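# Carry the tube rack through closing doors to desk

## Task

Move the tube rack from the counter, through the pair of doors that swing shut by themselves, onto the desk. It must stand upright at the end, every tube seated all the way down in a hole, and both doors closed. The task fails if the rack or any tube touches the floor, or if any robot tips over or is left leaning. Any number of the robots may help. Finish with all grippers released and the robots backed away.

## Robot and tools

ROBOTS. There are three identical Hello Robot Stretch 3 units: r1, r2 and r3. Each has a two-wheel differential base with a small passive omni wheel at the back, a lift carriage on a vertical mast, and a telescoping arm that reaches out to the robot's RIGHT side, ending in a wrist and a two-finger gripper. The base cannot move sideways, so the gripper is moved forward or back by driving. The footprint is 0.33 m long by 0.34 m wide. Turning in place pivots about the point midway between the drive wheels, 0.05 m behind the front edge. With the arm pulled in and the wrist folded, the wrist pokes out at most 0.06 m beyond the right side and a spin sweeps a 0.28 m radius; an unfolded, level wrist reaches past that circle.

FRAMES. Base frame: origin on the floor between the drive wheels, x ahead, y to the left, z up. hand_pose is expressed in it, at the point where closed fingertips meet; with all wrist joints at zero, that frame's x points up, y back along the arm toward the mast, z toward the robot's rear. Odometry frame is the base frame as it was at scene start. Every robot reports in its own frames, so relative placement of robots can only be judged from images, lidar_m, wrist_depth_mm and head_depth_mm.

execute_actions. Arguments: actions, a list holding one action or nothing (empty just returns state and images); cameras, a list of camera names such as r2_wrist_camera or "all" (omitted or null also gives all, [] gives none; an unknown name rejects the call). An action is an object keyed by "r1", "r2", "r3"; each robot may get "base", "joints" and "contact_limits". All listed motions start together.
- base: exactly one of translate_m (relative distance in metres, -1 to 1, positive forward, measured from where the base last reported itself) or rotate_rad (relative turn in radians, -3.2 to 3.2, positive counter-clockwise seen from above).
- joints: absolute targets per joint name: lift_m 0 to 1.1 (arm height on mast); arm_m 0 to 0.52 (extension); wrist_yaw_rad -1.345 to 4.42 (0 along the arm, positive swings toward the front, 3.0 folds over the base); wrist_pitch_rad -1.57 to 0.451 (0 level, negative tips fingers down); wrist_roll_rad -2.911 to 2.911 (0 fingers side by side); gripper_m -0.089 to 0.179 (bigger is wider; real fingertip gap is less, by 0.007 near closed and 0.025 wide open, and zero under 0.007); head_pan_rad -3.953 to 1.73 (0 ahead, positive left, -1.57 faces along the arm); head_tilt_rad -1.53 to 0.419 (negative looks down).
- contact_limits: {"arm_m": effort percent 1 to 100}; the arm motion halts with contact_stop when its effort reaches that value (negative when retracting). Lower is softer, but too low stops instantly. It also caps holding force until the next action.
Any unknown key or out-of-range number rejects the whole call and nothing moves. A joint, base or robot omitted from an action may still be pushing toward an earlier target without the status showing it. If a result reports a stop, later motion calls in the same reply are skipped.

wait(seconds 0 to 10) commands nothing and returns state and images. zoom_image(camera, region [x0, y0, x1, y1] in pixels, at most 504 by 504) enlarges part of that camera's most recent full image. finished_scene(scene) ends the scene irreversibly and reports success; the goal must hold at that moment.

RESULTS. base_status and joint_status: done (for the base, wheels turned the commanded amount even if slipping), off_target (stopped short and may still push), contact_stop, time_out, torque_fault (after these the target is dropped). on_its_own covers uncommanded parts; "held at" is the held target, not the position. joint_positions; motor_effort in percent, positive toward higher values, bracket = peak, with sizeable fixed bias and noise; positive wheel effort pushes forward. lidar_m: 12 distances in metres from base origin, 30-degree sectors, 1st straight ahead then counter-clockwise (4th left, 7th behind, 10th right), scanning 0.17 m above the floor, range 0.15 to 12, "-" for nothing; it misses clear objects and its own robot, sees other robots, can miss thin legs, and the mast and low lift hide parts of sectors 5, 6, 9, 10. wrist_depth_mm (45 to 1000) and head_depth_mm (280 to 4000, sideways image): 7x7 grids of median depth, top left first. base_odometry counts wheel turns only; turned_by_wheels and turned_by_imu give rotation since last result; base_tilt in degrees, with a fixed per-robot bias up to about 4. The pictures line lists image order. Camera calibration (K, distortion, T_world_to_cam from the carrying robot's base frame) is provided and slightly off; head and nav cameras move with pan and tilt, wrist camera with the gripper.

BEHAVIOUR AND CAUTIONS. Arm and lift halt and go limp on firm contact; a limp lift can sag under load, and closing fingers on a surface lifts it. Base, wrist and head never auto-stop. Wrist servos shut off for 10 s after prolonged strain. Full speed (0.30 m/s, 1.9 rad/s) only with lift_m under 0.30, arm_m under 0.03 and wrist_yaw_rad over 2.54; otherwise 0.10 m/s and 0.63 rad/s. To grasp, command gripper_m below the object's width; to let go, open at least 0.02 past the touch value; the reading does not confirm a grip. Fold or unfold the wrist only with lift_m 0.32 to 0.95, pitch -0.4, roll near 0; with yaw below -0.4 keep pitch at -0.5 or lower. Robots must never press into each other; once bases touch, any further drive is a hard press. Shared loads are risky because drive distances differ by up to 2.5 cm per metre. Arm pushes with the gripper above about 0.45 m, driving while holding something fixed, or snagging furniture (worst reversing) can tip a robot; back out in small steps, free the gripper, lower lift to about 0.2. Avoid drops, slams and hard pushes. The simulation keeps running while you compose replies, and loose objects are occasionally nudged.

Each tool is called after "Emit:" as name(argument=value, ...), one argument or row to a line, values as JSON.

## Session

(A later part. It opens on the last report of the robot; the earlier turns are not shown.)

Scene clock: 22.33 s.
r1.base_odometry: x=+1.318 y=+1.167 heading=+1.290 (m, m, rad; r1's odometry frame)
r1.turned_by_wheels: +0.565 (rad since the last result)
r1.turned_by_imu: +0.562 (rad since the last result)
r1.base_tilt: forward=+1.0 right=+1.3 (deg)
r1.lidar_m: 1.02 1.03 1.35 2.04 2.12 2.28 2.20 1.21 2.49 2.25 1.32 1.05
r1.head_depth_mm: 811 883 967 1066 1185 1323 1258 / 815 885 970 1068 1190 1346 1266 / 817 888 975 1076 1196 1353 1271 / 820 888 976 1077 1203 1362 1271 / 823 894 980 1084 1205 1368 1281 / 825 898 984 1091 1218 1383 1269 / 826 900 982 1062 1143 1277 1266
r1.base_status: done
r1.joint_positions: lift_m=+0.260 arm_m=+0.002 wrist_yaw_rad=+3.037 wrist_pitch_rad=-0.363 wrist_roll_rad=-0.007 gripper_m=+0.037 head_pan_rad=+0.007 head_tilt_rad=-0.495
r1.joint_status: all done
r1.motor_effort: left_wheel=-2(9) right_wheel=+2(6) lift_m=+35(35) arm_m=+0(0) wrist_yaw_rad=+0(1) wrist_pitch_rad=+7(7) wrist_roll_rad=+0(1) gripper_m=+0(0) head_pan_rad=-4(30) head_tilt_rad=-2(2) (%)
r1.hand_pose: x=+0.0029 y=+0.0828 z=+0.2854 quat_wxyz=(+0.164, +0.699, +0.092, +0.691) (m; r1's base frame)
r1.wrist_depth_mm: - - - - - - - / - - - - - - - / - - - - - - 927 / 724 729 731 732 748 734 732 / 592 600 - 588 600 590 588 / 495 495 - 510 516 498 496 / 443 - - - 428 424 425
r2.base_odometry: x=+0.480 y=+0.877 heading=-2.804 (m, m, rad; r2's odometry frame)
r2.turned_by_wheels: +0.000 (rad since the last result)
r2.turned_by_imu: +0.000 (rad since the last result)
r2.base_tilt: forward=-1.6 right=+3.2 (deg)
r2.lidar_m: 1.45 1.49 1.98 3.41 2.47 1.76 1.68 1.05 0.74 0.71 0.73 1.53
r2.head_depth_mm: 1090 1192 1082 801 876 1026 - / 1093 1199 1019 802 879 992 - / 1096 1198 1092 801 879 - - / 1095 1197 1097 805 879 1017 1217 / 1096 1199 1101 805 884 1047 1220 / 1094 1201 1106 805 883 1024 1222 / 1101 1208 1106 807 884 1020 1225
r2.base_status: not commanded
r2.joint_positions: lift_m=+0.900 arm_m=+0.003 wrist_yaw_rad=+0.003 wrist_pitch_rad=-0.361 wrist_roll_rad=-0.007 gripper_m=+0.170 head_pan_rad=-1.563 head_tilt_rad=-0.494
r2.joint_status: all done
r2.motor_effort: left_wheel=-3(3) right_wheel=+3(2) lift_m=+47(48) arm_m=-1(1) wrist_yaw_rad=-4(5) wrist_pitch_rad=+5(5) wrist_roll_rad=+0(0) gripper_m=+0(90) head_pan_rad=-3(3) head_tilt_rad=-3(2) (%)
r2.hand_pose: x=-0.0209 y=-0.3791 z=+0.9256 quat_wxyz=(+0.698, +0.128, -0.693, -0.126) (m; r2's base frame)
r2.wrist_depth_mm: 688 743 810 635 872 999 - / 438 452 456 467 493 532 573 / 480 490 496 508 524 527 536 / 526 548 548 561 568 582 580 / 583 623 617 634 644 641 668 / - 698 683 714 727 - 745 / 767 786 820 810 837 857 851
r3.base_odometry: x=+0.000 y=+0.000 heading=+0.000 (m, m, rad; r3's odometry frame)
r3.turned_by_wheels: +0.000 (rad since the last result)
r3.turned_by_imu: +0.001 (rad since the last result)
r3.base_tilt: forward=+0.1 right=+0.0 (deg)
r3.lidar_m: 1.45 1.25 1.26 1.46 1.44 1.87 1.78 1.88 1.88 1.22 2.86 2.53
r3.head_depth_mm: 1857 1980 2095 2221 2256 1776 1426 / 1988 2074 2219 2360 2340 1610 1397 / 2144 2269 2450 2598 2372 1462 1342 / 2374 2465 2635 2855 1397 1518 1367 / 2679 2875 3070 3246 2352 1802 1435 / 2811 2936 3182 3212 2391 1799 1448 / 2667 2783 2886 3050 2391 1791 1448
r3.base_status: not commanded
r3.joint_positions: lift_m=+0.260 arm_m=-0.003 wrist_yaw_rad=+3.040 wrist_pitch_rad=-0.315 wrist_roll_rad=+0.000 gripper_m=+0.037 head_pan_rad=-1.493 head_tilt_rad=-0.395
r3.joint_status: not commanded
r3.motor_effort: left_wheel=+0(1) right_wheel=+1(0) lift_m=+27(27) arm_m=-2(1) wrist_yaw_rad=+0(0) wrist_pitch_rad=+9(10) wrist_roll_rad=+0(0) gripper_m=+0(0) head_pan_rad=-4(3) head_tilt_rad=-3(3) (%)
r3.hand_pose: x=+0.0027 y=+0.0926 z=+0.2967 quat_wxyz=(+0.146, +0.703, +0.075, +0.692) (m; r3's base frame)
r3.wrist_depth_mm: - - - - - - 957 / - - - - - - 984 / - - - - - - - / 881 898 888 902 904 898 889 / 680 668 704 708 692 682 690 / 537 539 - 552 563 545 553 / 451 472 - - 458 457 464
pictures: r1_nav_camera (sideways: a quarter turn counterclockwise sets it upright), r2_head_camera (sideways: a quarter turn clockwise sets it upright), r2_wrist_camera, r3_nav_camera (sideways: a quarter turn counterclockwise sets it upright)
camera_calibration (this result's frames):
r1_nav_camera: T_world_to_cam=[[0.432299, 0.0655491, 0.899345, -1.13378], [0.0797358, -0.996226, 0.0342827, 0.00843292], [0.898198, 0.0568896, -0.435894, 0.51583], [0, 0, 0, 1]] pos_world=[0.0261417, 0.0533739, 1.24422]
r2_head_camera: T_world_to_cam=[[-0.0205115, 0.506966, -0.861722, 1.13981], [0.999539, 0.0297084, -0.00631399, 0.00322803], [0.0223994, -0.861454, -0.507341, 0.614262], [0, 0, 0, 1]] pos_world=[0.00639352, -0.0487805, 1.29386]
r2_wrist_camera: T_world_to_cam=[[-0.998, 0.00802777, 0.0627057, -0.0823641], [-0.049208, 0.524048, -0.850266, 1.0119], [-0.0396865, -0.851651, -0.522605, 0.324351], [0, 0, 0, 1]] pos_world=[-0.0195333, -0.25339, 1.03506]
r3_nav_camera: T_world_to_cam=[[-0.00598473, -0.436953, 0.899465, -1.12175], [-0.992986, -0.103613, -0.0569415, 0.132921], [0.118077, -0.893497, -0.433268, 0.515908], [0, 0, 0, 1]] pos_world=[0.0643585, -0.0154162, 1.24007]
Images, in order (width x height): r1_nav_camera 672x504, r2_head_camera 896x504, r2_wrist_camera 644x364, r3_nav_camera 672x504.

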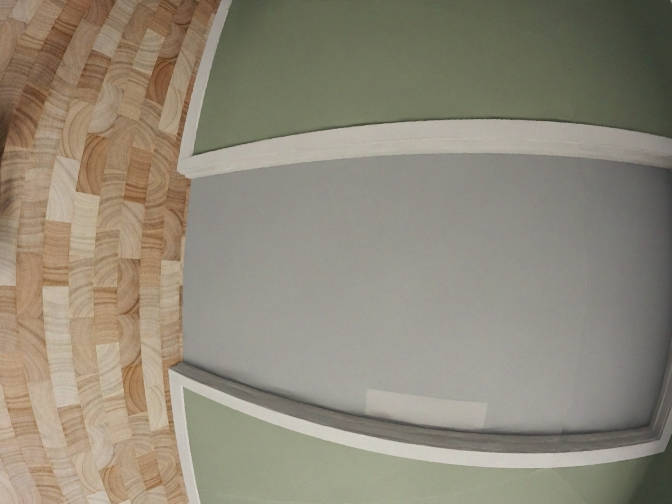

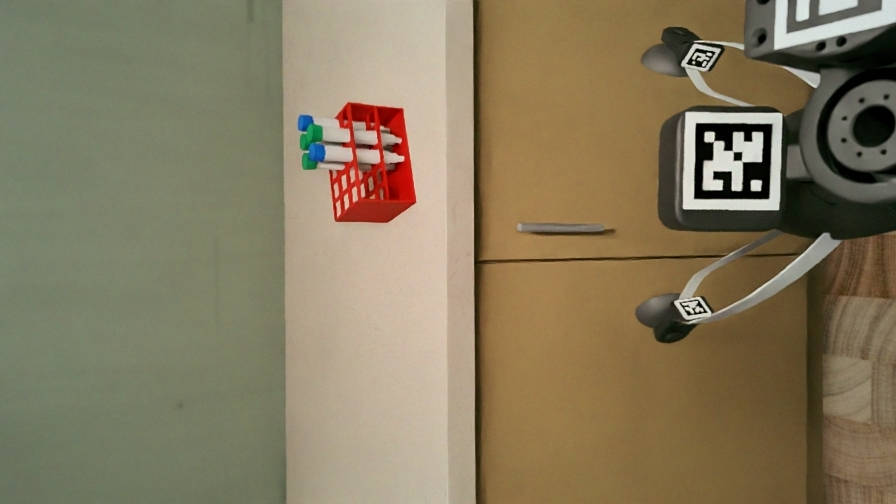

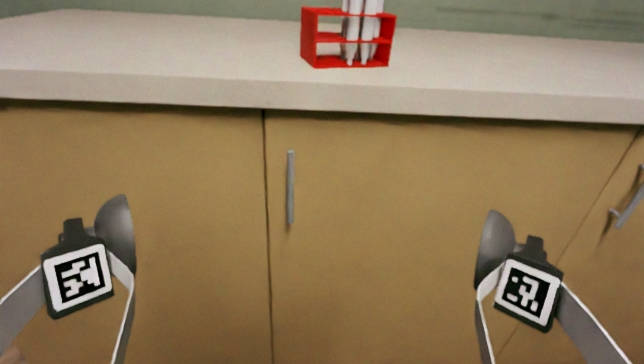

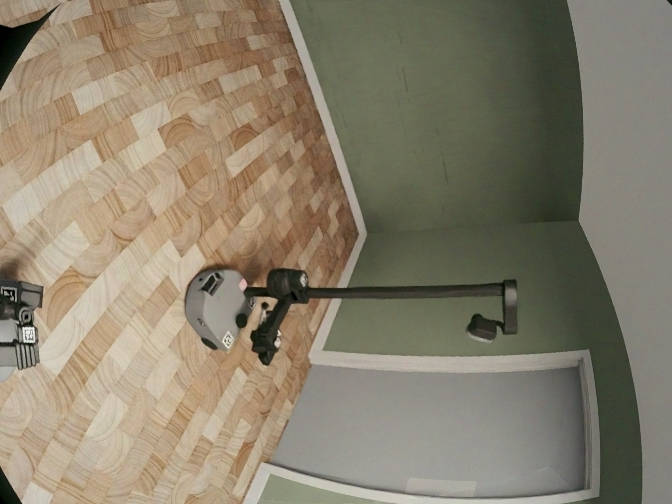

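Emit:
execute_actions(
  actions=[
    {"r1":{"base":{"translate_m":0.9}},"r2":{"base":{"translate_m":-0.16},"joints":{"wrist_yaw_rad":0.3,"wrist_pitch_rad":0,"lift_m":0.86,"arm_m":0.12,"gripper_m":0.179}}},
  ],
  cameras=[],
)

Emit:
execute_actions(
  actions=[
    {"r1":{"base":{"translate_m":0.4},"joints":{"lift_m":0.31}}},
  ],
  cameras=["r1_nav_camera","r2_head_camera","r2_wrist_camera"],
)

Scene clock: 28.40 s.
r1.base_odometry: x=+1.567 y=+2.031 heading=+1.290 (m, m, rad; r1's odometry frame)
r1.turned_by_wheels: +0.000 (rad since the last result)
r1.turned_by_imu: -0.005 (rad since the last result)
r1.base_tilt: forward=+1.0 right=+1.3 (deg)
r1.lidar_m: - 0.15 0.18 0.42 2.12 2.91 3.07 1.98 2.36 0.48 0.18 0.15
r1.head_depth_mm: - - - - - - - / - - - - - - - / - - - - - - - / - - - - - - - / - - - - - - - / - - - - - - - / - - - - - - -
r1.base_status: done
r1.joint_positions: lift_m=+0.260 arm_m=+0.002 wrist_yaw_rad=+3.037 wrist_pitch_rad=-0.363 wrist_roll_rad=-0.007 gripper_m=+0.037 head_pan_rad=+0.007 head_tilt_rad=-0.495
r1.joint_status: not commanded
r1.motor_effort: left_wheel=-2(3) right_wheel=+1(6) lift_m=+35(35) arm_m=+0(0) wrist_yaw_rad=+1(0) wrist_pitch_rad=+7(7) wrist_roll_rad=+1(1) gripper_m=+0(0) head_pan_rad=-3(4) head_tilt_rad=-3(3) (%)
r1.hand_pose: x=+0.0029 y=+0.0828 z=+0.2854 quat_wxyz=(+0.164, +0.699, +0.092, +0.691) (m; r1's base frame)
r1.wrist_depth_mm: - - - 431 321 195 142 / - - - 468 328 200 143 / - - - 508 335 203 145 / 729 733 741 555 344 204 146 / 595 591 - 580 325 209 148 / 501 494 - 512 302 211 150 / 435 - - - 401 215 152
r2.base_odometry: x=+0.631 y=+0.930 heading=-2.804 (m, m, rad; r2's odometry frame)
r2.turned_by_wheels: +0.000 (rad since the last result)
r2.turned_by_imu: -0.001 (rad since the last result)
r2.base_tilt: forward=-1.6 right=+3.3 (deg)
r2.lidar_m: 1.61 1.65 2.21 3.41 2.25 1.59 1.52 1.06 0.75 0.71 0.73 0.97
r2.head_depth_mm: 1096 1201 1087 810 857 - 1220 / 1099 1204 1087 812 855 - 1232 / 1101 1206 1093 811 872 - 1220 / 1100 1203 913 812 851 1051 1218 / 1103 1207 1098 814 884 1028 1221 / 1106 1209 1102 815 908 1028 1223 / 1104 1209 1106 814 893 1031 1223
r2.base_status: done
r2.joint_positions: lift_m=+0.860 arm_m=+0.120 wrist_yaw_rad=+0.298 wrist_pitch_rad=-0.023 wrist_roll_rad=-0.007 gripper_m=+0.179 head_pan_rad=-1.563 head_tilt_rad=-0.494
r2.joint_status: all done
r2.motor_effort: left_wheel=-3(8) right_wheel=+3(5) lift_m=+39(41) arm_m=+3(5) wrist_yaw_rad=+2(4) wrist_pitch_rad=+7(8) wrist_roll_rad=+0(0) gripper_m=+0(49) head_pan_rad=-2(3) head_tilt_rad=-3(3) (%)
r2.hand_pose: x=+0.0537 y=-0.5091 z=+0.9690 quat_wxyz=(+0.703, +0.113, -0.695, +0.097) (m; r2's base frame)
r2.wrist_depth_mm: - - 980 956 898 842 782 / - - - 979 909 883 817 / - - - 959 921 880 846 / 474 474 490 461 521 605 664 / 519 459 419 383 362 365 353 / - 491 455 417 394 373 320 / 552 504 470 432 404 376 356
r3.base_odometry: x=+0.000 y=+0.000 heading=+0.000 (m, m, rad; r3's odometry frame)
r3.turned_by_wheels: +0.000 (rad since the last result)
r3.turned_by_imu: +0.002 (rad since the last result)
r3.base_tilt: forward=+0.1 right=+0.1 (deg)
r3.lidar_m: 1.45 1.26 1.26 1.45 1.43 1.87 1.78 1.88 1.88 2.25 2.86 2.52
r3.head_depth_mm: 1865 1975 2103 2183 2058 1768 1431 / 1996 2105 2213 2354 2358 1790 1434 / 2159 2303 2440 2590 2362 1793 1433 / 2390 2569 2753 2887 2354 1782 1442 / 2680 2892 3137 3215 2364 1799 1440 / 2811 2956 3145 3230 2391 1808 1443 / 2631 2769 2904 3010 2362 1802 1448
r3.base_status: not commanded
r3.joint_positions: lift_m=+0.260 arm_m=-0.003 wrist_yaw_rad=+3.040 wrist_pitch_rad=-0.315 wrist_roll_rad=+0.000 gripper_m=+0.037 head_pan_rad=-1.493 head_tilt_rad=-0.395
r3.joint_status: not commanded
r3.motor_effort: left_wheel=-1(0) right_wheel=+0(0) lift_m=+28(27) arm_m=-1(0) wrist_yaw_rad=+0(0) wrist_pitch_rad=+9(10) wrist_roll_rad=+0(0) gripper_m=+0(0) head_pan_rad=-5(3) head_tilt_rad=-3(4) (%)
r3.hand_pose: x=+0.0027 y=+0.0926 z=+0.2967 quat_wxyz=(+0.146, +0.703, +0.075, +0.692) (m; r3's base frame)
r3.wrist_depth_mm: - - - - - - 963 / - - - - - - 987 / - - - - - - - / 886 887 904 905 905 910 920 / 672 677 702 717 682 689 679 / 542 543 - 552 575 561 558 / 452 466 - - 455 458 459
pictures: none
No camera images: the call's "cameras" was empty. Leave "cameras" out to get every camera's image.

Scene clock: 32.53 s.
r1.base_odometry: x=+1.678 y=+2.416 heading=+1.290 (m, m, rad; r1's odometry frame)
r1.turned_by_wheels: +0.001 (rad since the last result)
r1.turned_by_imu: -0.035 (rad since the last result)
r1.base_tilt: forward=+0.8 right=+1.3 (deg)
r1.lidar_m: - - 0.15 0.19 2.11 2.81 3.14 2.04 2.39 0.24 0.15 -
r1.head_depth_mm: - - - - - - - / - - - - - - - / - - - - - - - / - - - - - - - / - - - - - - - / - - - - - - - / - - - - - - -
r1.base_status: translate_m off_target (by the wheels' count: +0.3998 of +0.4000)
r1.joint_positions: lift_m=+0.310 arm_m=+0.002 wrist_yaw_rad=+3.038 wrist_pitch_rad=-0.364 wrist_roll_rad=-0.006 gripper_m=+0.037 head_pan_rad=+0.015 head_tilt_rad=-0.489
r1.joint_status: all done
r1.on_its_own: left_wheel is at rest, and its effort (+33) is outside its rest range (-18 to +18)
r1.motor_effort: left_wheel=+33(52) right_wheel=+5(29) lift_m=+40(48) arm_m=+0(1) wrist_yaw_rad=+0(9) wrist_pitch_rad=+8(8) wrist_roll_rad=+0(1) gripper_m=+0(1) head_pan_rad=-7(10) head_tilt_rad=-7(12) (%)
r1.hand_pose: x=+0.0027 y=+0.0827 z=+0.3349 quat_wxyz=(+0.164, +0.699, +0.093, +0.690) (m; r1's base frame)
r1.wrist_depth_mm: - - - 354 148 93 68 / - - - 388 152 95 69 / - - 965 415 157 97 70 / 814 826 756 454 162 99 71 / 659 659 - 563 154 100 72 / 558 559 - 534 143 103 73 / 475 489 - 355 198 104 74
r2.base_odometry: x=+0.631 y=+0.930 heading=-2.804 (m, m, rad; r2's odometry frame)
r2.turned_by_wheels: +0.000 (rad since the last result)
r2.turned_by_imu: +0.000 (rad since the last result)
r2.base_tilt: forward=-1.6 right=+3.2 (deg)
r2.lidar_m: 1.61 1.66 2.21 3.40 2.24 1.59 1.52 1.06 0.75 0.72 0.73 0.98
r2.head_depth_mm: 1099 1198 1082 809 854 - 1218 / 1097 1202 1086 810 855 - 1230 / 1096 1201 1092 812 873 - 1219 / 1101 1206 910 815 848 1053 1219 / 1100 1203 1102 812 881 1031 1224 / 1105 1209 1105 814 910 1026 1223 / 1103 1210 1110 816 891 1030 1229
r2.base_status: not commanded
r2.joint_positions: lift_m=+0.860 arm_m=+0.120 wrist_yaw_rad=+0.298 wrist_pitch_rad=-0.023 wrist_roll_rad=-0.007 gripper_m=+0.179 head_pan_rad=-1.563 head_tilt_rad=-0.494
r2.joint_status: not commanded
r2.motor_effort: left_wheel=-3(3) right_wheel=+3(3) lift_m=+38(38) arm_m=+3(3) wrist_yaw_rad=+2(1) wrist_pitch_rad=+7(7) wrist_roll_rad=+0(0) gripper_m=+0(1) head_pan_rad=-3(2) head_tilt_rad=-4(3) (%)
r2.hand_pose: x=+0.0537 y=-0.5091 z=+0.9690 quat_wxyz=(+0.703, +0.113, -0.695, +0.097) (m; r2's base frame)
r2.wrist_depth_mm: - - - 965 904 834 772 / - - - 983 943 868 823 / - - - 977 928 894 829 / 467 474 495 468 513 610 664 / 518 463 420 377 363 367 355 / - 493 457 421 387 369 319 / 557 515 470 435 403 378 352
r3.base_odometry: x=+0.000 y=+0.000 heading=+0.000 (m, m, rad; r3's odometry frame)
r3.turned_by_wheels: +0.000 (rad since the last result)
r3.turned_by_imu: +0.001 (rad since the last result)
r3.base_tilt: forward=+0.1 right=+0.1 (deg)
r3.lidar_m: 1.45 1.26 1.26 1.45 1.43 1.88 1.78 1.88 1.88 2.25 2.86 2.53
r3.head_depth_mm: 1881 1992 2106 2216 2151 1771 1432 / 1981 2082 2212 2353 2343 1790 1435 / 2180 2311 2458 2607 2331 1779 1433 / 2368 2556 2740 2905 2360 1785 1438 / 2649 2868 3131 3220 2358 1788 1442 / 2795 2946 3101 3221 2382 1798 1445 / 2623 2744 2933 3065 2361 1808 1442
r3.base_status: not commanded
r3.joint_positions: lift_m=+0.260 arm_m=-0.003 wrist_yaw_rad=+3.040 wrist_pitch_rad=-0.315 wrist_roll_rad=+0.000 gripper_m=+0.037 head_pan_rad=-1.493 head_tilt_rad=-0.395
r3.joint_status: not commanded
r3.motor_effort: left_wheel=+1(0) right_wheel=+0(0) lift_m=+27(27) arm_m=-2(2) wrist_yaw_rad=+0(0) wrist_pitch_rad=+9(9) wrist_roll_rad=+1(0) gripper_m=+0(0) head_pan_rad=-3(4) head_tilt_rad=-3(3) (%)
r3.hand_pose: x=+0.0027 y=+0.0926 z=+0.2967 quat_wxyz=(+0.146, +0.703, +0.075, +0.692) (m; r3's base frame)
r3.wrist_depth_mm: - - - - - - 928 / - - - - - - 952 / - - - - - - - / 877 871 888 925 903 920 899 / 686 665 708 700 683 685 690 / 546 544 - 558 567 552 553 / 451 468 - - 455 461 459
pictures: r1_nav_camera (sideways: a quarter turn counterclockwise sets it upright), r2_head_camera (sideways: a quarter turn clockwise sets it upright), r2_wrist_camera
camera_calibration (this result's frames):
r1_nav_camera: T_world_to_cam=[[0.426609, 0.0686457, 0.901827, -1.13698], [0.0868493, -0.995617, 0.0347008, 0.00784494], [0.900257, 0.0635194, -0.430701, 0.509059], [0, 0, 0, 1]] pos_world=[0.0260817, 0.0535245, 1.24434]
r2_head_camera: T_world_to_cam=[[-0.0204827, 0.506967, -0.861722, 1.13981], [0.99954, 0.0296517, -0.00631399, 0.00322801], [0.0223505, -0.861455, -0.507341, 0.614262], [0, 0, 0, 1]] pos_world=[0.00639075, -0.0487806, 1.29386]
r2_wrist_camera: T_world_to_cam=[[-0.962981, -0.263772, 0.0556034, -0.14303], [-0.108115, 0.188962, -0.976015, 1.07499], [0.246939, -0.945895, -0.210485, -0.126448], [0, 0, 0, 1]] pos_world=[0.00971263, -0.360467, 1.03054]
Images, in order (width x height): r1_nav_camera 672x504, r2_head_camera 896x504, r2_wrist_camera 644x364.

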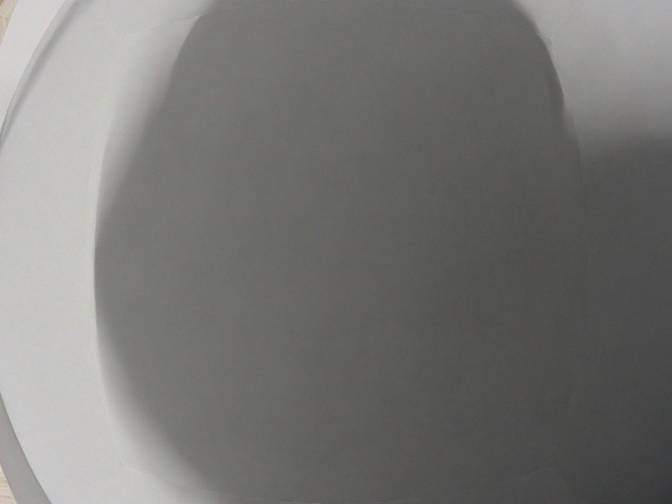

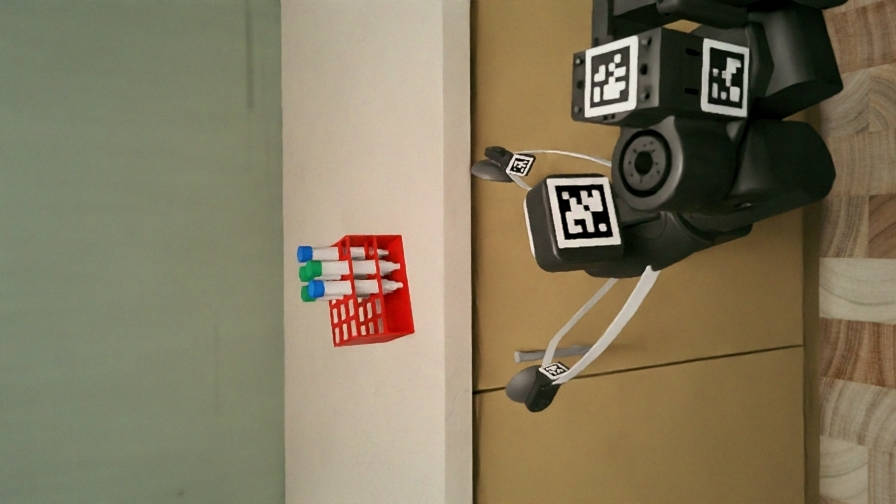

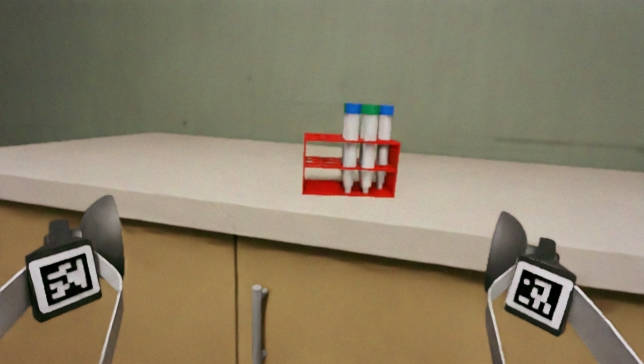

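Emit:
execute_actions(
  actions=[
    {"r1":{"base":{"translate_m":-0.5},"joints":{"lift_m":0.26}},"r2":{"base":{"translate_m":0.02},"joints":{"arm_m":0.32}}},
  ],
  cameras=[],
)

Emit:
execute_actions(
  actions=[
    {"r1":{"base":{"rotate_rad":-0.4}}},
  ],
  cameras=[],
)

Emit:
execute_actions(
  actions=[
    {"r1":{"base":{"translate_m":0.4}}},
  ],
  cameras=[],
)

Emit:
execute_actions(
  actions=[
    {"r1":{"base":{"rotate_rad":0.42},"joints":{"head_tilt_rad":-1.2}}},
  ],
  cameras=["r1_nav_camera","r2_head_camera","r2_wrist_camera"],
)

Scene clock: 37.37 s.
r1.base_odometry: x=+1.540 y=+1.935 heading=+1.290 (m, m, rad; r1's odometry frame)
r1.turned_by_wheels: +0.000 (rad since the last result)
r1.turned_by_imu: +0.001 (rad since the last result)
r1.base_tilt: forward=+1.0 right=+1.4 (deg)
r1.lidar_m: 0.55 0.57 0.63 1.66 2.09 2.79 2.66 1.61 2.75 2.07 0.68 0.58
r1.head_depth_mm: 423 461 506 559 625 708 818 / 424 461 505 558 624 709 819 / 424 461 505 558 623 709 820 / 423 461 504 557 623 706 814 / 423 460 503 557 623 706 814 / 423 460 503 557 621 705 812 / 423 460 504 555 621 705 815
r1.base_status: done
r1.joint_positions: lift_m=+0.260 arm_m=+0.002 wrist_yaw_rad=+3.037 wrist_pitch_rad=-0.364 wrist_roll_rad=-0.006 gripper_m=+0.037 head_pan_rad=+0.007 head_tilt_rad=-0.495
r1.joint_status: all done
r1.motor_effort: left_wheel=-1(22) right_wheel=+0(5) lift_m=+35(37) arm_m=+0(0) wrist_yaw_rad=-1(1) wrist_pitch_rad=+8(8) wrist_roll_rad=+0(0) gripper_m=+0(0) head_pan_rad=-2(7) head_tilt_rad=-3(7) (%)
r1.hand_pose: x=+0.0027 y=+0.0827 z=+0.2850 quat_wxyz=(+0.164, +0.699, +0.093, +0.690) (m; r1's base frame)
r1.wrist_depth_mm: - - - - - 676 490 / - - - - - 679 523 / 980 - - - 899 692 551 / 733 719 737 731 729 672 585 / 598 586 - 586 587 583 568 / 497 493 - 512 509 498 492 / 439 - - - 427 429 421
r2.base_odometry: x=+0.612 y=+0.923 heading=-2.804 (m, m, rad; r2's odometry frame)
r2.turned_by_wheels: +0.000 (rad since the last result)
r2.turned_by_imu: +0.000 (rad since the last result)
r2.base_tilt: forward=-1.6 right=+3.2 (deg)
r2.lidar_m: 1.59 1.64 2.18 3.40 2.27 1.62 1.54 1.06 0.75 0.71 0.73 0.97
r2.head_depth_mm: 1095 1198 1082 815 - 1044 1212 / 1095 1199 1085 - 905 1025 1215 / 1098 1199 1093 - 907 1025 1217 / 1100 1206 819 822 889 1026 1220 / 1100 1205 1101 813 891 1027 1223 / 1101 1204 1102 812 890 1031 1220 / 1106 1210 1106 813 891 1031 1226
r2.base_status: done
r2.joint_positions: lift_m=+0.860 arm_m=+0.320 wrist_yaw_rad=+0.299 wrist_pitch_rad=-0.022 wrist_roll_rad=-0.007 gripper_m=+0.179 head_pan_rad=-1.563 head_tilt_rad=-0.494
r2.joint_status: all done
r2.motor_effort: left_wheel=-3(5) right_wheel=+4(9) lift_m=+39(38) arm_m=+3(4) wrist_yaw_rad=+1(1) wrist_pitch_rad=+7(7) wrist_roll_rad=+0(0) gripper_m=+0(0) head_pan_rad=-2(3) head_tilt_rad=-3(3) (%)
r2.hand_pose: x=+0.0538 y=-0.7090 z=+0.9692 quat_wxyz=(+0.703, +0.113, -0.695, +0.098) (m; r2's base frame)
r2.wrist_depth_mm: 912 853 798 744 710 650 626 / 984 882 821 775 736 670 631 / 996 914 845 271 740 703 669 / 443 474 432 256 282 592 666 / 305 292 279 262 300 358 355 / - 210 218 223 231 226 246 / 229 195 183 173 177 179 183
r3.base_odometry: x=+0.000 y=+0.000 heading=+0.000 (m, m, rad; r3's odometry frame)
r3.turned_by_wheels: +0.000 (rad since the last result)
r3.turned_by_imu: +0.001 (rad since the last result)
r3.base_tilt: forward=+0.1 right=+0.0 (deg)
r3.lidar_m: 1.45 1.25 1.25 1.46 1.44 1.88 1.78 1.88 1.62 1.60 2.87 2.53
r3.head_depth_mm: 1872 1952 2091 2219 2140 1661 1425 / 1984 2094 2173 2288 1822 1656 1438 / 2166 2289 2448 2662 2355 1759 1438 / 2397 2558 2747 2896 2369 1793 1443 / 2668 2863 3091 3256 2377 1793 1445 / 2812 2943 3168 3227 2367 1798 1449 / 2619 2770 2886 3026 2349 1800 1442
r3.base_status: not commanded
r3.joint_positions: lift_m=+0.260 arm_m=-0.003 wrist_yaw_rad=+3.040 wrist_pitch_rad=-0.315 wrist_roll_rad=+0.000 gripper_m=+0.037 head_pan_rad=-1.493 head_tilt_rad=-0.395
r3.joint_status: not commanded
r3.motor_effort: left_wheel=+0(0) right_wheel=+0(0) lift_m=+27(27) arm_m=-2(1) wrist_yaw_rad=+0(0) wrist_pitch_rad=+9(10) wrist_roll_rad=+0(1) gripper_m=+0(0) head_pan_rad=-4(2) head_tilt_rad=-3(3) (%)
r3.hand_pose: x=+0.0027 y=+0.0926 z=+0.2967 quat_wxyz=(+0.146, +0.703, +0.075, +0.692) (m; r3's base frame)
r3.wrist_depth_mm: - - - - - - 931 / - - - - - - 974 / - - - - - - - / 879 893 888 906 913 924 926 / 679 677 711 698 681 682 693 / 546 536 - 546 573 550 547 / 452 467 - - 458 458 465
pictures: none
No camera images: the call's "cameras" was empty. Leave "cameras" out to get every camera's image.

Scene clock: 38.60 s.
r1.base_odometry: x=+1.540 y=+1.935 heading=+0.890 (m, m, rad; r1's odometry frame)
r1.turned_by_wheels: -0.400 (rad since the last result)
r1.turned_by_imu: -0.399 (rad since the last result)
r1.base_tilt: forward=+1.0 right=+1.3 (deg)
r1.lidar_m: 0.56 0.55 0.59 0.75 2.04 2.18 2.71 2.66 1.61 2.74 1.35 0.69
r1.head_depth_mm: 534 584 638 690 750 833 988 / 510 557 616 687 783 889 1002 / 487 532 585 648 728 835 969 / 467 507 555 614 684 775 893 / 447 485 530 581 644 724 826 / 429 465 505 551 608 677 770 / 413 446 482 526 576 640 719
r1.base_status: done
r1.joint_positions: lift_m=+0.260 arm_m=+0.002 wrist_yaw_rad=+3.037 wrist_pitch_rad=-0.364 wrist_roll_rad=-0.006 gripper_m=+0.037 head_pan_rad=+0.007 head_tilt_rad=-0.495
r1.joint_status: not commanded
r1.motor_effort: left_wheel=+0(8) right_wheel=-2(7) lift_m=+35(35) arm_m=+0(0) wrist_yaw_rad=+0(0) wrist_pitch_rad=+8(8) wrist_roll_rad=+0(0) gripper_m=+1(0) head_pan_rad=-2(2) head_tilt_rad=-3(3) (%)
r1.hand_pose: x=+0.0027 y=+0.0827 z=+0.2850 quat_wxyz=(+0.164, +0.699, +0.093, +0.690) (m; r1's base frame)
r1.wrist_depth_mm: - - - 850 608 544 453 / - - - 894 652 562 466 / 955 - - 882 689 596 481 / 748 739 720 740 729 621 502 / 586 593 - 590 592 587 517 / 501 498 - 508 511 495 500 / 439 - - - 424 423 427
r2.base_odometry: x=+0.612 y=+0.923 heading=-2.804 (m, m, rad; r2's odometry frame)
r2.turned_by_wheels: +0.000 (rad since the last result)
r2.turned_by_imu: +0.000 (rad since the last result)
r2.base_tilt: forward=-1.6 right=+3.2 (deg)
r2.lidar_m: 1.59 1.64 2.17 3.40 2.28 1.61 1.54 1.06 0.75 0.71 0.73 0.97
r2.head_depth_mm: 1097 1194 1084 811 - 1045 1217 / 1096 1200 1089 - 904 1023 1216 / 1098 1200 1094 - 905 1025 1218 / 1101 1206 819 822 890 1023 1218 / 1104 1204 1101 812 889 1029 1225 / 1098 1207 1101 813 890 1030 1221 / 1102 1205 1107 812 891 1030 1222
r2.base_status: not commanded
r2.joint_positions: lift_m=+0.860 arm_m=+0.320 wrist_yaw_rad=+0.299 wrist_pitch_rad=-0.022 wrist_roll_rad=-0.007 gripper_m=+0.179 head_pan_rad=-1.563 head_tilt_rad=-0.494
r2.joint_status: not commanded
r2.motor_effort: left_wheel=-3(3) right_wheel=+3(3) lift_m=+39(38) arm_m=+3(3) wrist_yaw_rad=+1(1) wrist_pitch_rad=+7(7) wrist_roll_rad=+0(0) gripper_m=+0(0) head_pan_rad=-2(3) head_tilt_rad=-3(2) (%)
r2.hand_pose: x=+0.0538 y=-0.7090 z=+0.9692 quat_wxyz=(+0.703, +0.113, -0.695, +0.098) (m; r2's base frame)
r2.wrist_depth_mm: 899 868 804 765 704 658 628 / 939 871 834 766 717 686 648 / 999 910 844 270 736 694 664 / 445 468 435 253 283 599 647 / 305 292 275 261 299 364 358 / - 211 217 222 229 228 244 / 230 195 182 174 177 179 183
r3.base_odometry: x=+0.000 y=+0.000 heading=+0.000 (m, m, rad; r3's odometry frame)
r3.turned_by_wheels: +0.000 (rad since the last result)
r3.turned_by_imu: +0.000 (rad since the last result)
r3.base_tilt: forward=+0.1 right=+0.0 (deg)
r3.lidar_m: 1.45 1.25 1.25 1.46 1.44 1.88 1.78 1.88 1.61 1.61 2.87 2.52
r3.head_depth_mm: 1860 1969 2100 2223 2138 1667 1434 / 1998 2097 2191 2328 1842 1666 1428 / 2164 2312 2456 2621 2342 1785 1435 / 2406 2567 2716 2891 2364 1785 1441 / 2681 2863 3061 3207 2369 1806 1442 / 2810 2969 3119 3227 2388 1798 1443 / 2635 2757 2913 3039 2361 1812 1446
r3.base_status: not commanded
r3.joint_positions: lift_m=+0.260 arm_m=-0.003 wrist_yaw_rad=+3.040 wrist_pitch_rad=-0.315 wrist_roll_rad=+0.000 gripper_m=+0.037 head_pan_rad=-1.493 head_tilt_rad=-0.395
r3.joint_status: not commanded
r3.motor_effort: left_wheel=+0(0) right_wheel=+0(0) lift_m=+27(27) arm_m=-1(1) wrist_yaw_rad=+0(0) wrist_pitch_rad=+10(9) wrist_roll_rad=+0(0) gripper_m=+0(1) head_pan_rad=-5(5) head_tilt_rad=-4(4) (%)
r3.hand_pose: x=+0.0027 y=+0.0926 z=+0.2967 quat_wxyz=(+0.146, +0.703, +0.075, +0.692) (m; r3's base frame)
r3.wrist_depth_mm: - - - - - - 927 / - - - - - - 968 / - - - - - - - / 877 890 888 888 900 910 923 / 671 682 712 719 678 700 682 / 542 542 - 541 567 546 555 / 448 465 - - 455 458 458
pictures: none
No camera images: the call's "cameras" was empty. Leave "cameras" out to get every camera's image.

Scene clock: 41.60 s.
r1.base_odometry: x=+1.791 y=+2.246 heading=+0.891 (m, m, rad; r1's odometry frame)
r1.turned_by_wheels: +0.000 (rad since the last result)
r1.turned_by_imu: -0.002 (rad since the last result)
r1.base_tilt: forward=+1.0 right=+1.3 (deg)
r1.lidar_m: 0.19 0.19 0.20 0.30 0.60 2.35 3.07 1.86 1.86 2.20 0.36 0.25
r1.head_depth_mm: - - - - - 291 335 / - - - - - - 307 / - - - - - - 289 / - - - - - - - / - - - - - - - / - - - - - - - / - - - - - - -
r1.base_status: done
r1.joint_positions: lift_m=+0.260 arm_m=+0.002 wrist_yaw_rad=+3.037 wrist_pitch_rad=-0.364 wrist_roll_rad=-0.006 gripper_m=+0.037 head_pan_rad=+0.007 head_tilt_rad=-0.495
r1.joint_status: not commanded
r1.motor_effort: left_wheel=+0(7) right_wheel=-2(5) lift_m=+35(35) arm_m=+0(0) wrist_yaw_rad=+0(0) wrist_pitch_rad=+8(8) wrist_roll_rad=+0(0) gripper_m=+0(0) head_pan_rad=-4(3) head_tilt_rad=-2(3) (%)
r1.hand_pose: x=+0.0027 y=+0.0827 z=+0.2850 quat_wxyz=(+0.164, +0.699, +0.093, +0.690) (m; r1's base frame)
r1.wrist_depth_mm: - - 532 364 264 206 170 / - - 589 393 277 214 176 / 969 - 626 424 291 224 182 / 733 735 679 467 310 235 188 / 593 590 - 546 320 247 196 / 493 487 - 510 315 259 203 / 434 - - - 400 267 212
r2.base_odometry: x=+0.612 y=+0.923 heading=-2.804 (m, m, rad; r2's odometry frame)
r2.turned_by_wheels: +0.000 (rad since the last result)
r2.turned_by_imu: +0.000 (rad since the last result)
r2.base_tilt: forward=-1.6 right=+3.3 (deg)
r2.lidar_m: 1.59 1.64 2.17 3.39 2.27 1.61 1.54 1.06 0.75 0.71 0.73 0.97
r2.head_depth_mm: 1096 1196 1082 812 - 1045 1214 / 1097 1201 1091 - 905 1026 1216 / 1101 1205 1090 - 907 1027 1214 / 1102 1206 819 822 888 1027 1222 / 1104 1209 1098 811 890 1029 1216 / 1101 1208 1103 813 889 1029 1222 / 1101 1206 1109 814 893 1029 1226
r2.base_status: not commanded
r2.joint_positions: lift_m=+0.860 arm_m=+0.320 wrist_yaw_rad=+0.299 wrist_pitch_rad=-0.022 wrist_roll_rad=-0.007 gripper_m=+0.179 head_pan_rad=-1.563 head_tilt_rad=-0.494
r2.joint_status: not commanded
r2.motor_effort: left_wheel=-3(3) right_wheel=+3(3) lift_m=+39(38) arm_m=+3(3) wrist_yaw_rad=+1(1) wrist_pitch_rad=+7(7) wrist_roll_rad=+0(0) gripper_m=+0(1) head_pan_rad=-2(3) head_tilt_rad=-3(3) (%)
r2.hand_pose: x=+0.0538 y=-0.7090 z=+0.9692 quat_wxyz=(+0.703, +0.113, -0.695, +0.098) (m; r2's base frame)
r2.wrist_depth_mm: 926 852 810 746 704 658 627 / 944 913 852 771 725 677 641 / 998 915 848 270 733 706 664 / 443 471 425 256 281 597 655 / 305 290 278 263 300 366 356 / - 211 216 224 230 227 245 / 230 196 182 174 177 178 183
r3.base_odometry: x=+0.000 y=+0.000 heading=+0.000 (m, m, rad; r3's odometry frame)
r3.turned_by_wheels: +0.000 (rad since the last result)
r3.turned_by_imu: +0.001 (rad since the last result)
r3.base_tilt: forward=+0.1 right=+0.0 (deg)
r3.lidar_m: 1.45 1.25 1.26 1.45 1.43 1.88 1.78 1.88 1.86 2.25 2.87 2.53
r3.head_depth_mm: 1883 1984 2102 2241 2272 1769 1427 / 1991 2115 2236 2356 2341 1789 1436 / 2180 2304 2443 2635 2351 1780 1434 / 2398 2562 2702 2919 2356 1779 1445 / 2651 2872 3077 3257 2354 1794 1451 / 2810 2965 3140 3216 2360 1797 1443 / 2624 2734 2861 3047 2385 1796 1455
r3.base_status: not commanded
r3.joint_positions: lift_m=+0.260 arm_m=-0.003 wrist_yaw_rad=+3.040 wrist_pitch_rad=-0.315 wrist_roll_rad=+0.000 gripper_m=+0.037 head_pan_rad=-1.493 head_tilt_rad=-0.395
r3.joint_status: not commanded
r3.motor_effort: left_wheel=-1(0) right_wheel=+0(0) lift_m=+27(27) arm_m=-1(1) wrist_yaw_rad=+0(0) wrist_pitch_rad=+9(9) wrist_roll_rad=+0(1) gripper_m=+0(0) head_pan_rad=-3(4) head_tilt_rad=-3(3) (%)
r3.hand_pose: x=+0.0027 y=+0.0926 z=+0.2967 quat_wxyz=(+0.146, +0.703, +0.075, +0.692) (m; r3's base frame)
r3.wrist_depth_mm: - - - - - - 929 / - - - - - - - / - - - - - - - / 901 891 887 916 896 939 930 / 668 672 700 707 683 684 686 / 542 551 - 550 569 550 549 / 455 467 - - 458 461 463
pictures: none
No camera images: the call's "cameras" was empty. Leave "cameras" out to get every camera's image.

Scene clock: 42.83 s.
r1.base_odometry: x=+1.791 y=+2.246 heading=+1.310 (m, m, rad; r1's odometry frame)
r1.turned_by_wheels: +0.420 (rad since the last result)
r1.turned_by_imu: +0.418 (rad since the last result)
r1.base_tilt: forward=+1.0 right=+1.4 (deg)
r1.lidar_m: 0.19 0.20 0.27 0.59 2.27 3.10 2.99 1.86 2.20 0.40 0.27 0.20
r1.head_depth_mm: - - - 366 697 1128 1070 / - - - 367 698 1170 1079 / - - - 367 698 1178 - / - - - 368 700 1176 - / - - - 368 701 1178 - / - - - 369 706 1167 1116 / - - - 370 706 1162 1094
r1.base_status: done
r1.joint_positions: lift_m=+0.260 arm_m=+0.002 wrist_yaw_rad=+3.037 wrist_pitch_rad=-0.364 wrist_roll_rad=-0.006 gripper_m=+0.037 head_pan_rad=+0.007 head_tilt_rad=-1.186
r1.joint_status: all done
r1.motor_effort: left_wheel=-4(9) right_wheel=+1(6) lift_m=+35(35) arm_m=+0(0) wrist_yaw_rad=-1(1) wrist_pitch_rad=+8(8) wrist_roll_rad=+0(0) gripper_m=+1(0) head_pan_rad=-4(5) head_tilt_rad=-8(48) (%)
r1.hand_pose: x=+0.0027 y=+0.0827 z=+0.2850 quat_wxyz=(+0.164, +0.699, +0.093, +0.690) (m; r1's base frame)
r1.wrist_depth_mm: - - - 723 461 285 207 / - - - 764 466 291 209 / 950 - - 775 483 295 212 / 737 727 733 720 496 299 215 / 588 595 - 602 472 304 219 / 492 489 - 509 440 312 221 / 440 - - - 423 318 224
r2.base_odometry: x=+0.612 y=+0.923 heading=-2.804 (m, m, rad; r2's odometry frame)
r2.turned_by_wheels: +0.000 (rad since the last result)
r2.turned_by_imu: +0.000 (rad since the last result)
r2.base_tilt: forward=-1.6 right=+3.2 (deg)
r2.lidar_m: 1.59 1.64 2.18 3.40 2.28 1.62 1.54 1.06 0.75 0.71 0.73 0.97
r2.head_depth_mm: 1095 1203 1082 814 - 1045 1216 / 1097 1197 1088 - 902 1023 1214 / 1096 1202 1092 - 904 1027 1216 / 1101 1205 821 821 889 1029 1220 / 1100 1205 1101 811 890 1028 1225 / 1107 1208 1106 812 892 1029 1225 / 1106 1209 1106 814 890 1030 1226
r2.base_status: not commanded
r2.joint_positions: lift_m=+0.860 arm_m=+0.320 wrist_yaw_rad=+0.299 wrist_pitch_rad=-0.022 wrist_roll_rad=-0.007 gripper_m=+0.179 head_pan_rad=-1.563 head_tilt_rad=-0.494
r2.joint_status: not commanded
r2.motor_effort: left_wheel=-3(3) right_wheel=+3(3) lift_m=+39(38) arm_m=+3(4) wrist_yaw_rad=+1(1) wrist_pitch_rad=+7(7) wrist_roll_rad=+0(0) gripper_m=+0(0) head_pan_rad=-2(3) head_tilt_rad=-3(3) (%)
r2.hand_pose: x=+0.0538 y=-0.7090 z=+0.9692 quat_wxyz=(+0.703, +0.113, -0.695, +0.098) (m; r2's base frame)
r2.wrist_depth_mm: 913 852 795 755 694 650 625 / 961 871 823 790 719 693 631 / - 922 830 273 742 695 662 / 445 464 427 255 284 608 651 / 302 292 279 265 301 364 353 / - 210 219 223 229 228 244 / 229 195 182 174 177 179 183
r3.base_odometry: x=+0.000 y=+0.000 heading=+0.000 (m, m, rad; r3's odometry frame)
r3.turned_by_wheels: +0.000 (rad since the last result)
r3.turned_by_imu: +0.000 (rad since the last result)
r3.base_tilt: forward=+0.1 right=+0.0 (deg)
r3.lidar_m: 1.45 1.26 1.25 1.46 1.44 1.88 1.78 1.88 1.86 2.25 2.87 2.52
r3.head_depth_mm: 1869 1983 2089 2236 2270 1774 1425 / 1994 2092 2211 2375 2336 1780 1439 / 2173 2291 2482 2609 2371 1780 1430 / 2373 2538 2736 2922 2371 1793 1438 / 2670 2843 3068 3232 2375 1802 1448 / 2810 2936 3141 3249 2390 1794 1445 / 2613 2751 2875 3081 2378 1807 1443
r3.base_status: not commanded
r3.joint_positions: lift_m=+0.260 arm_m=-0.003 wrist_yaw_rad=+3.040 wrist_pitch_rad=-0.315 wrist_roll_rad=+0.000 gripper_m=+0.037 head_pan_rad=-1.493 head_tilt_rad=-0.395
r3.joint_status: not commanded
r3.motor_effort: left_wheel=+1(0) right_wheel=-1(0) lift_m=+26(27) arm_m=-1(1) wrist_yaw_rad=+0(0) wrist_pitch_rad=+9(10) wrist_roll_rad=+0(0) gripper_m=+0(0) head_pan_rad=-4(4) head_tilt_rad=-3(3) (%)
r3.hand_pose: x=+0.0027 y=+0.0926 z=+0.2967 quat_wxyz=(+0.146, +0.703, +0.075, +0.692) (m; r3's base frame)
r3.wrist_depth_mm: - - - - - - 939 / - - - - - - 979 / - - - - - - - / 894 893 888 902 918 908 899 / 670 662 709 727 685 689 692 / 537 536 - 542 571 556 544 / 449 473 - - 459 459 458
pictures: r1_nav_camera (sideways: a quarter turn counterclockwise sets it upright), r2_head_camera (sideways: a quarter turn clockwise sets it upright), r2_wrist_camera
camera_calibration (this result's frames):
r1_nav_camera: T_world_to_cam=[[0.905981, 0.0684154, 0.417754, -0.509075], [0.0843477, -0.99624, -0.0197705, 0.0787829], [0.41483, 0.0531483, -0.908345, 1.13323], [0, 0, 0, 1]] pos_world=[-0.0155309, 0.0530861, 1.24359]
r2_head_camera: T_world_to_cam=[[-0.0204551, 0.506968, -0.861722, 1.13981], [0.999542, 0.0295972, -0.00631399, 0.00322801], [0.0223036, -0.861457, -0.507341, 0.614262], [0, 0, 0, 1]] pos_world=[0.00638809, -0.0487806, 1.29386]
r2_wrist_camera: T_world_to_cam=[[-0.962846, -0.264268, 0.0555825, -0.195991], [-0.108024, 0.188269, -0.976159, 1.11261], [0.247503, -0.945895, -0.209821, -0.316279], [0, 0, 0, 1]] pos_world=[0.00975921, -0.56043, 1.03061]
Images, in order (width x height): r1_nav_camera 672x504, r2_head_camera 896x504, r2_wrist_camera 644x364.

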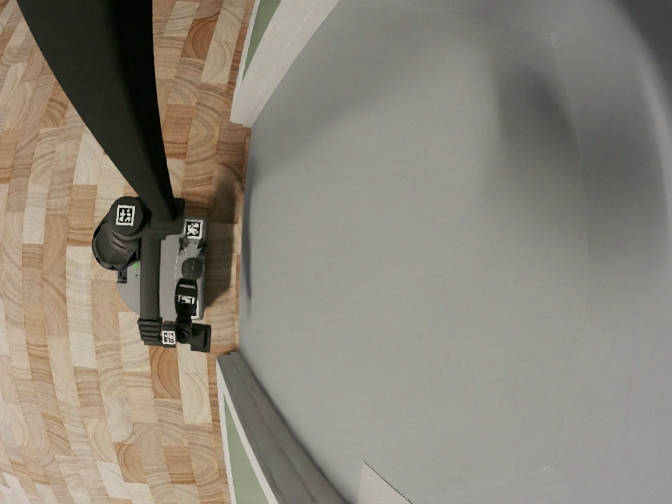

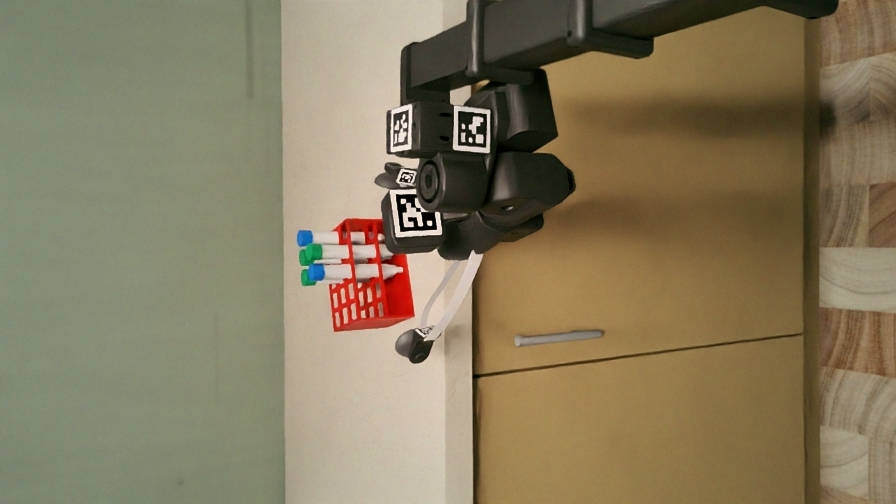

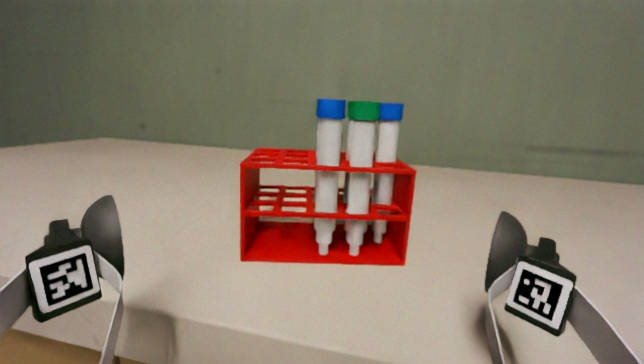

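Emit:
execute_actions(
  actions=[
    {"r1":{"base":{"translate_m":0.5},"joints":{"lift_m":0.31}},"r2":{"base":{"translate_m":0.03},"joints":{"arm_m":0.45,"lift_m":0.85}}},
  ],
  cameras=["r1_nav_camera","r2_head_camera","r2_wrist_camera"],
)

Scene clock: 48.63 s.
r1.base_odometry: x=+1.920 y=+2.729 heading=+1.311 (m, m, rad; r1's odometry frame)
r1.turned_by_wheels: +0.001 (rad since the last result)
r1.turned_by_imu: +0.098 (rad since the last result)
r1.base_tilt: forward=+0.9 right=+1.3 (deg)
r1.lidar_m: - - 0.15 0.20 2.35 3.25 2.05 2.15 0.34 0.21 0.15 -
r1.head_depth_mm: - - - - - 980 1051 / - - - - - - 1075 / - - - - - - - / - - - - - - - / - - - - - 485 - / - - - - - 1142 - / - - - - - 1143 1104
r1.base_status: translate_m off_target (by the wheels' count: +0.4998 of +0.5000)
r1.joint_positions: lift_m=+0.310 arm_m=+0.002 wrist_yaw_rad=+3.036 wrist_pitch_rad=-0.364 wrist_roll_rad=-0.006 gripper_m=+0.037 head_pan_rad=-0.004 head_tilt_rad=-1.208
r1.joint_status: all done
r1.on_its_own: left_wheel is at rest, and its effort (+37) is outside its rest range (-18 to +18)
r1.motor_effort: left_wheel=+37(52) right_wheel=+12(21) lift_m=+40(49) arm_m=+0(0) wrist_yaw_rad=+1(9) wrist_pitch_rad=+8(8) wrist_roll_rad=+0(0) gripper_m=+0(0) head_pan_rad=+3(2) head_tilt_rad=+5(8) (%)
r1.hand_pose: x=+0.0030 y=+0.0826 z=+0.3349 quat_wxyz=(+0.165, +0.699, +0.092, +0.690) (m; r1's base frame)
r1.wrist_depth_mm: - - - 373 144 89 65 / - - - 407 148 91 66 / - - - 436 151 92 66 / 816 835 764 478 158 94 67 / 673 672 - 618 148 96 68 / 558 556 - 537 138 98 69 / 482 484 - 355 192 99 70
r2.base_odometry: x=+0.584 y=+0.914 heading=-2.804 (m, m, rad; r2's odometry frame)
r2.turned_by_wheels: +0.000 (rad since the last result)
r2.turned_by_imu: -0.001 (rad since the last result)
r2.base_tilt: forward=-1.6 right=+3.3 (deg)
r2.lidar_m: 1.56 1.60 2.14 3.39 2.32 1.65 1.57 1.06 0.75 0.71 0.73 0.97
r2.head_depth_mm: 1097 1201 1082 809 - 1021 1213 / 1097 1200 1165 816 883 1020 1223 / 1100 1205 1170 - 888 1020 1214 / 1099 1199 828 808 887 1025 1222 / 1102 1201 1100 810 888 1025 1220 / 1100 1208 1105 811 888 1028 1221 / 1102 1209 1108 809 890 1029 1225
r2.base_status: done
r2.joint_positions: lift_m=+0.850 arm_m=+0.450 wrist_yaw_rad=+0.299 wrist_pitch_rad=-0.022 wrist_roll_rad=-0.007 gripper_m=+0.179 head_pan_rad=-1.563 head_tilt_rad=-0.494
r2.joint_status: all done
r2.motor_effort: left_wheel=-3(4) right_wheel=+3(9) lift_m=+38(38) arm_m=+4(3) wrist_yaw_rad=+1(1) wrist_pitch_rad=+7(7) wrist_roll_rad=+0(0) gripper_m=+1(0) head_pan_rad=-2(3) head_tilt_rad=-3(4) (%)
r2.hand_pose: x=+0.0538 y=-0.8390 z=+0.9592 quat_wxyz=(+0.703, +0.113, -0.695, +0.098) (m; r2's base frame)
r2.wrist_depth_mm: 749 700 650 631 582 545 517 / 801 729 686 104 107 569 539 / 808 756 709 113 112 571 548 / 411 416 152 115 133 548 554 / 281 122 171 118 121 131 324 / - 122 139 121 138 121 224 / 149 139 150 136 149 154 166
r3.base_odometry: x=+0.000 y=+0.000 heading=+0.000 (m, m, rad; r3's odometry frame)
r3.turned_by_wheels: +0.000 (rad since the last result)
r3.turned_by_imu: +0.002 (rad since the last result)
r3.base_tilt: forward=+0.1 right=+0.0 (deg)
r3.lidar_m: 1.45 1.26 1.25 1.45 1.44 1.88 1.78 1.88 1.88 2.25 2.86 2.53
r3.head_depth_mm: 1883 1991 2098 2241 2299 1775 1433 / 1989 2095 2215 2360 2350 1787 1432 / 2161 2320 2460 2641 2337 1789 1441 / 2393 2545 2752 2891 2360 1783 1439 / 2680 2874 3076 3251 2372 1789 1441 / 2802 2961 3158 3202 2372 1797 1442 / 2636 2753 2885 3023 2377 1801 1446
r3.base_status: not commanded
r3.joint_positions: lift_m=+0.260 arm_m=-0.003 wrist_yaw_rad=+3.040 wrist_pitch_rad=-0.315 wrist_roll_rad=+0.000 gripper_m=+0.037 head_pan_rad=-1.493 head_tilt_rad=-0.395
r3.joint_status: not commanded
r3.motor_effort: left_wheel=+1(1) right_wheel=+0(0) lift_m=+27(27) arm_m=-2(2) wrist_yaw_rad=+0(0) wrist_pitch_rad=+9(9) wrist_roll_rad=+1(0) gripper_m=+0(0) head_pan_rad=-4(3) head_tilt_rad=-4(3) (%)
r3.hand_pose: x=+0.0027 y=+0.0926 z=+0.2967 quat_wxyz=(+0.146, +0.703, +0.075, +0.692) (m; r3's base frame)
r3.wrist_depth_mm: - - - - - - 963 / - - - - - - 984 / - - - - - - - / 869 886 908 913 911 901 930 / 665 670 710 715 683 680 685 / 546 545 - 540 570 551 560 / 454 466 - - 459 461 462
pictures: r1_nav_camera (sideways: a quarter turn counterclockwise sets it upright), r2_head_camera (sideways: a quarter turn clockwise sets it upright), r2_wrist_camera
camera_calibration (this result's frames):
r1_nav_camera: T_world_to_cam=[[0.915819, 0.0588017, 0.397264, -0.482448], [0.0733514, -0.997074, -0.0215143, 0.0811196], [0.394836, 0.0488431, -0.917452, 1.14518], [0, 0, 0, 1]] pos_world=[-0.0162748, 0.0533169, 1.24405]
r2_head_camera: T_world_to_cam=[[-0.0204526, 0.506968, -0.861722, 1.13981], [0.999542, 0.0295922, -0.00631399, 0.00322801], [0.0222993, -0.861457, -0.507341, 0.614262], [0, 0, 0, 1]] pos_world=[0.00638785, -0.0487806, 1.29386]
r2_wrist_camera: T_world_to_cam=[[-0.962839, -0.264294, 0.05558, -0.229798], [-0.108008, 0.188194, -0.976175, 1.12729], [0.247537, -0.945903, -0.209747, -0.4414], [0, 0, 0, 1]] pos_world=[0.00976144, -0.690406, 1.02063]
Images, in order (width x height): r1_nav_camera 672x504, r2_head_camera 896x504, r2_wrist_camera 644x364.

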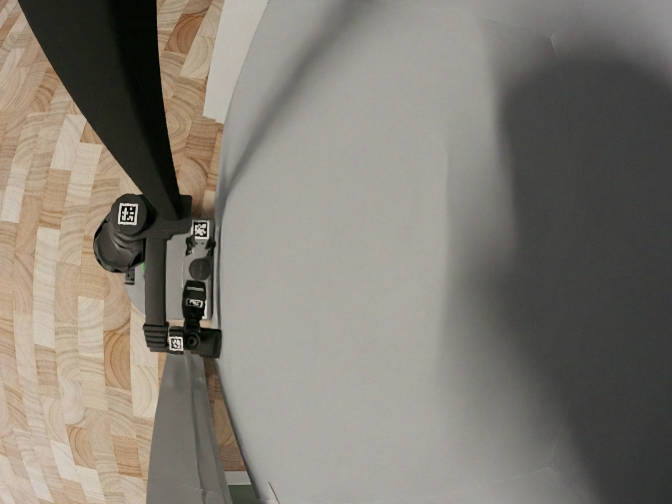

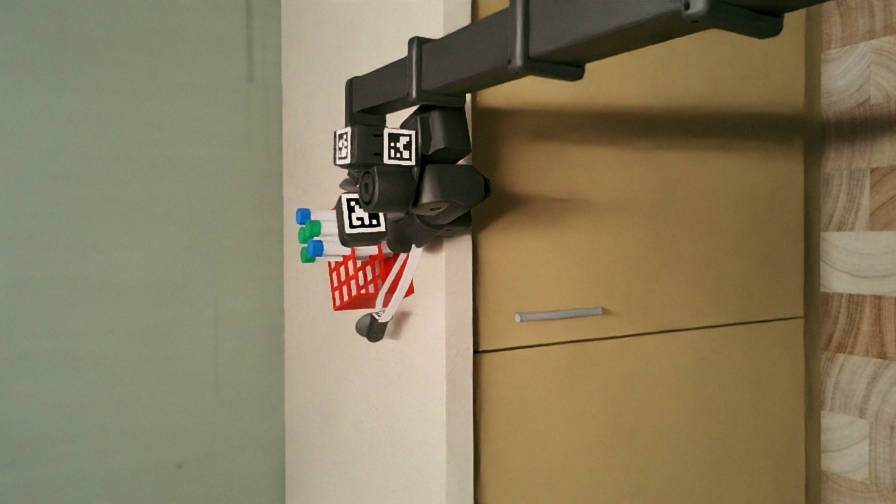

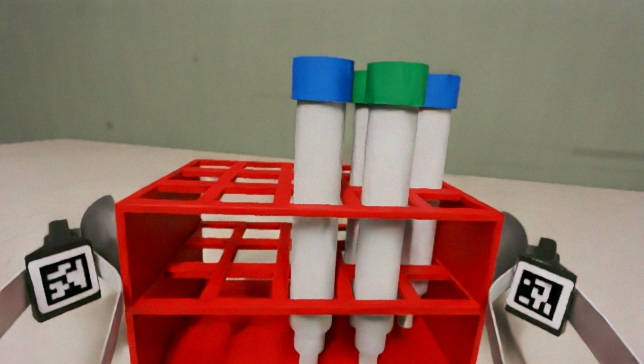

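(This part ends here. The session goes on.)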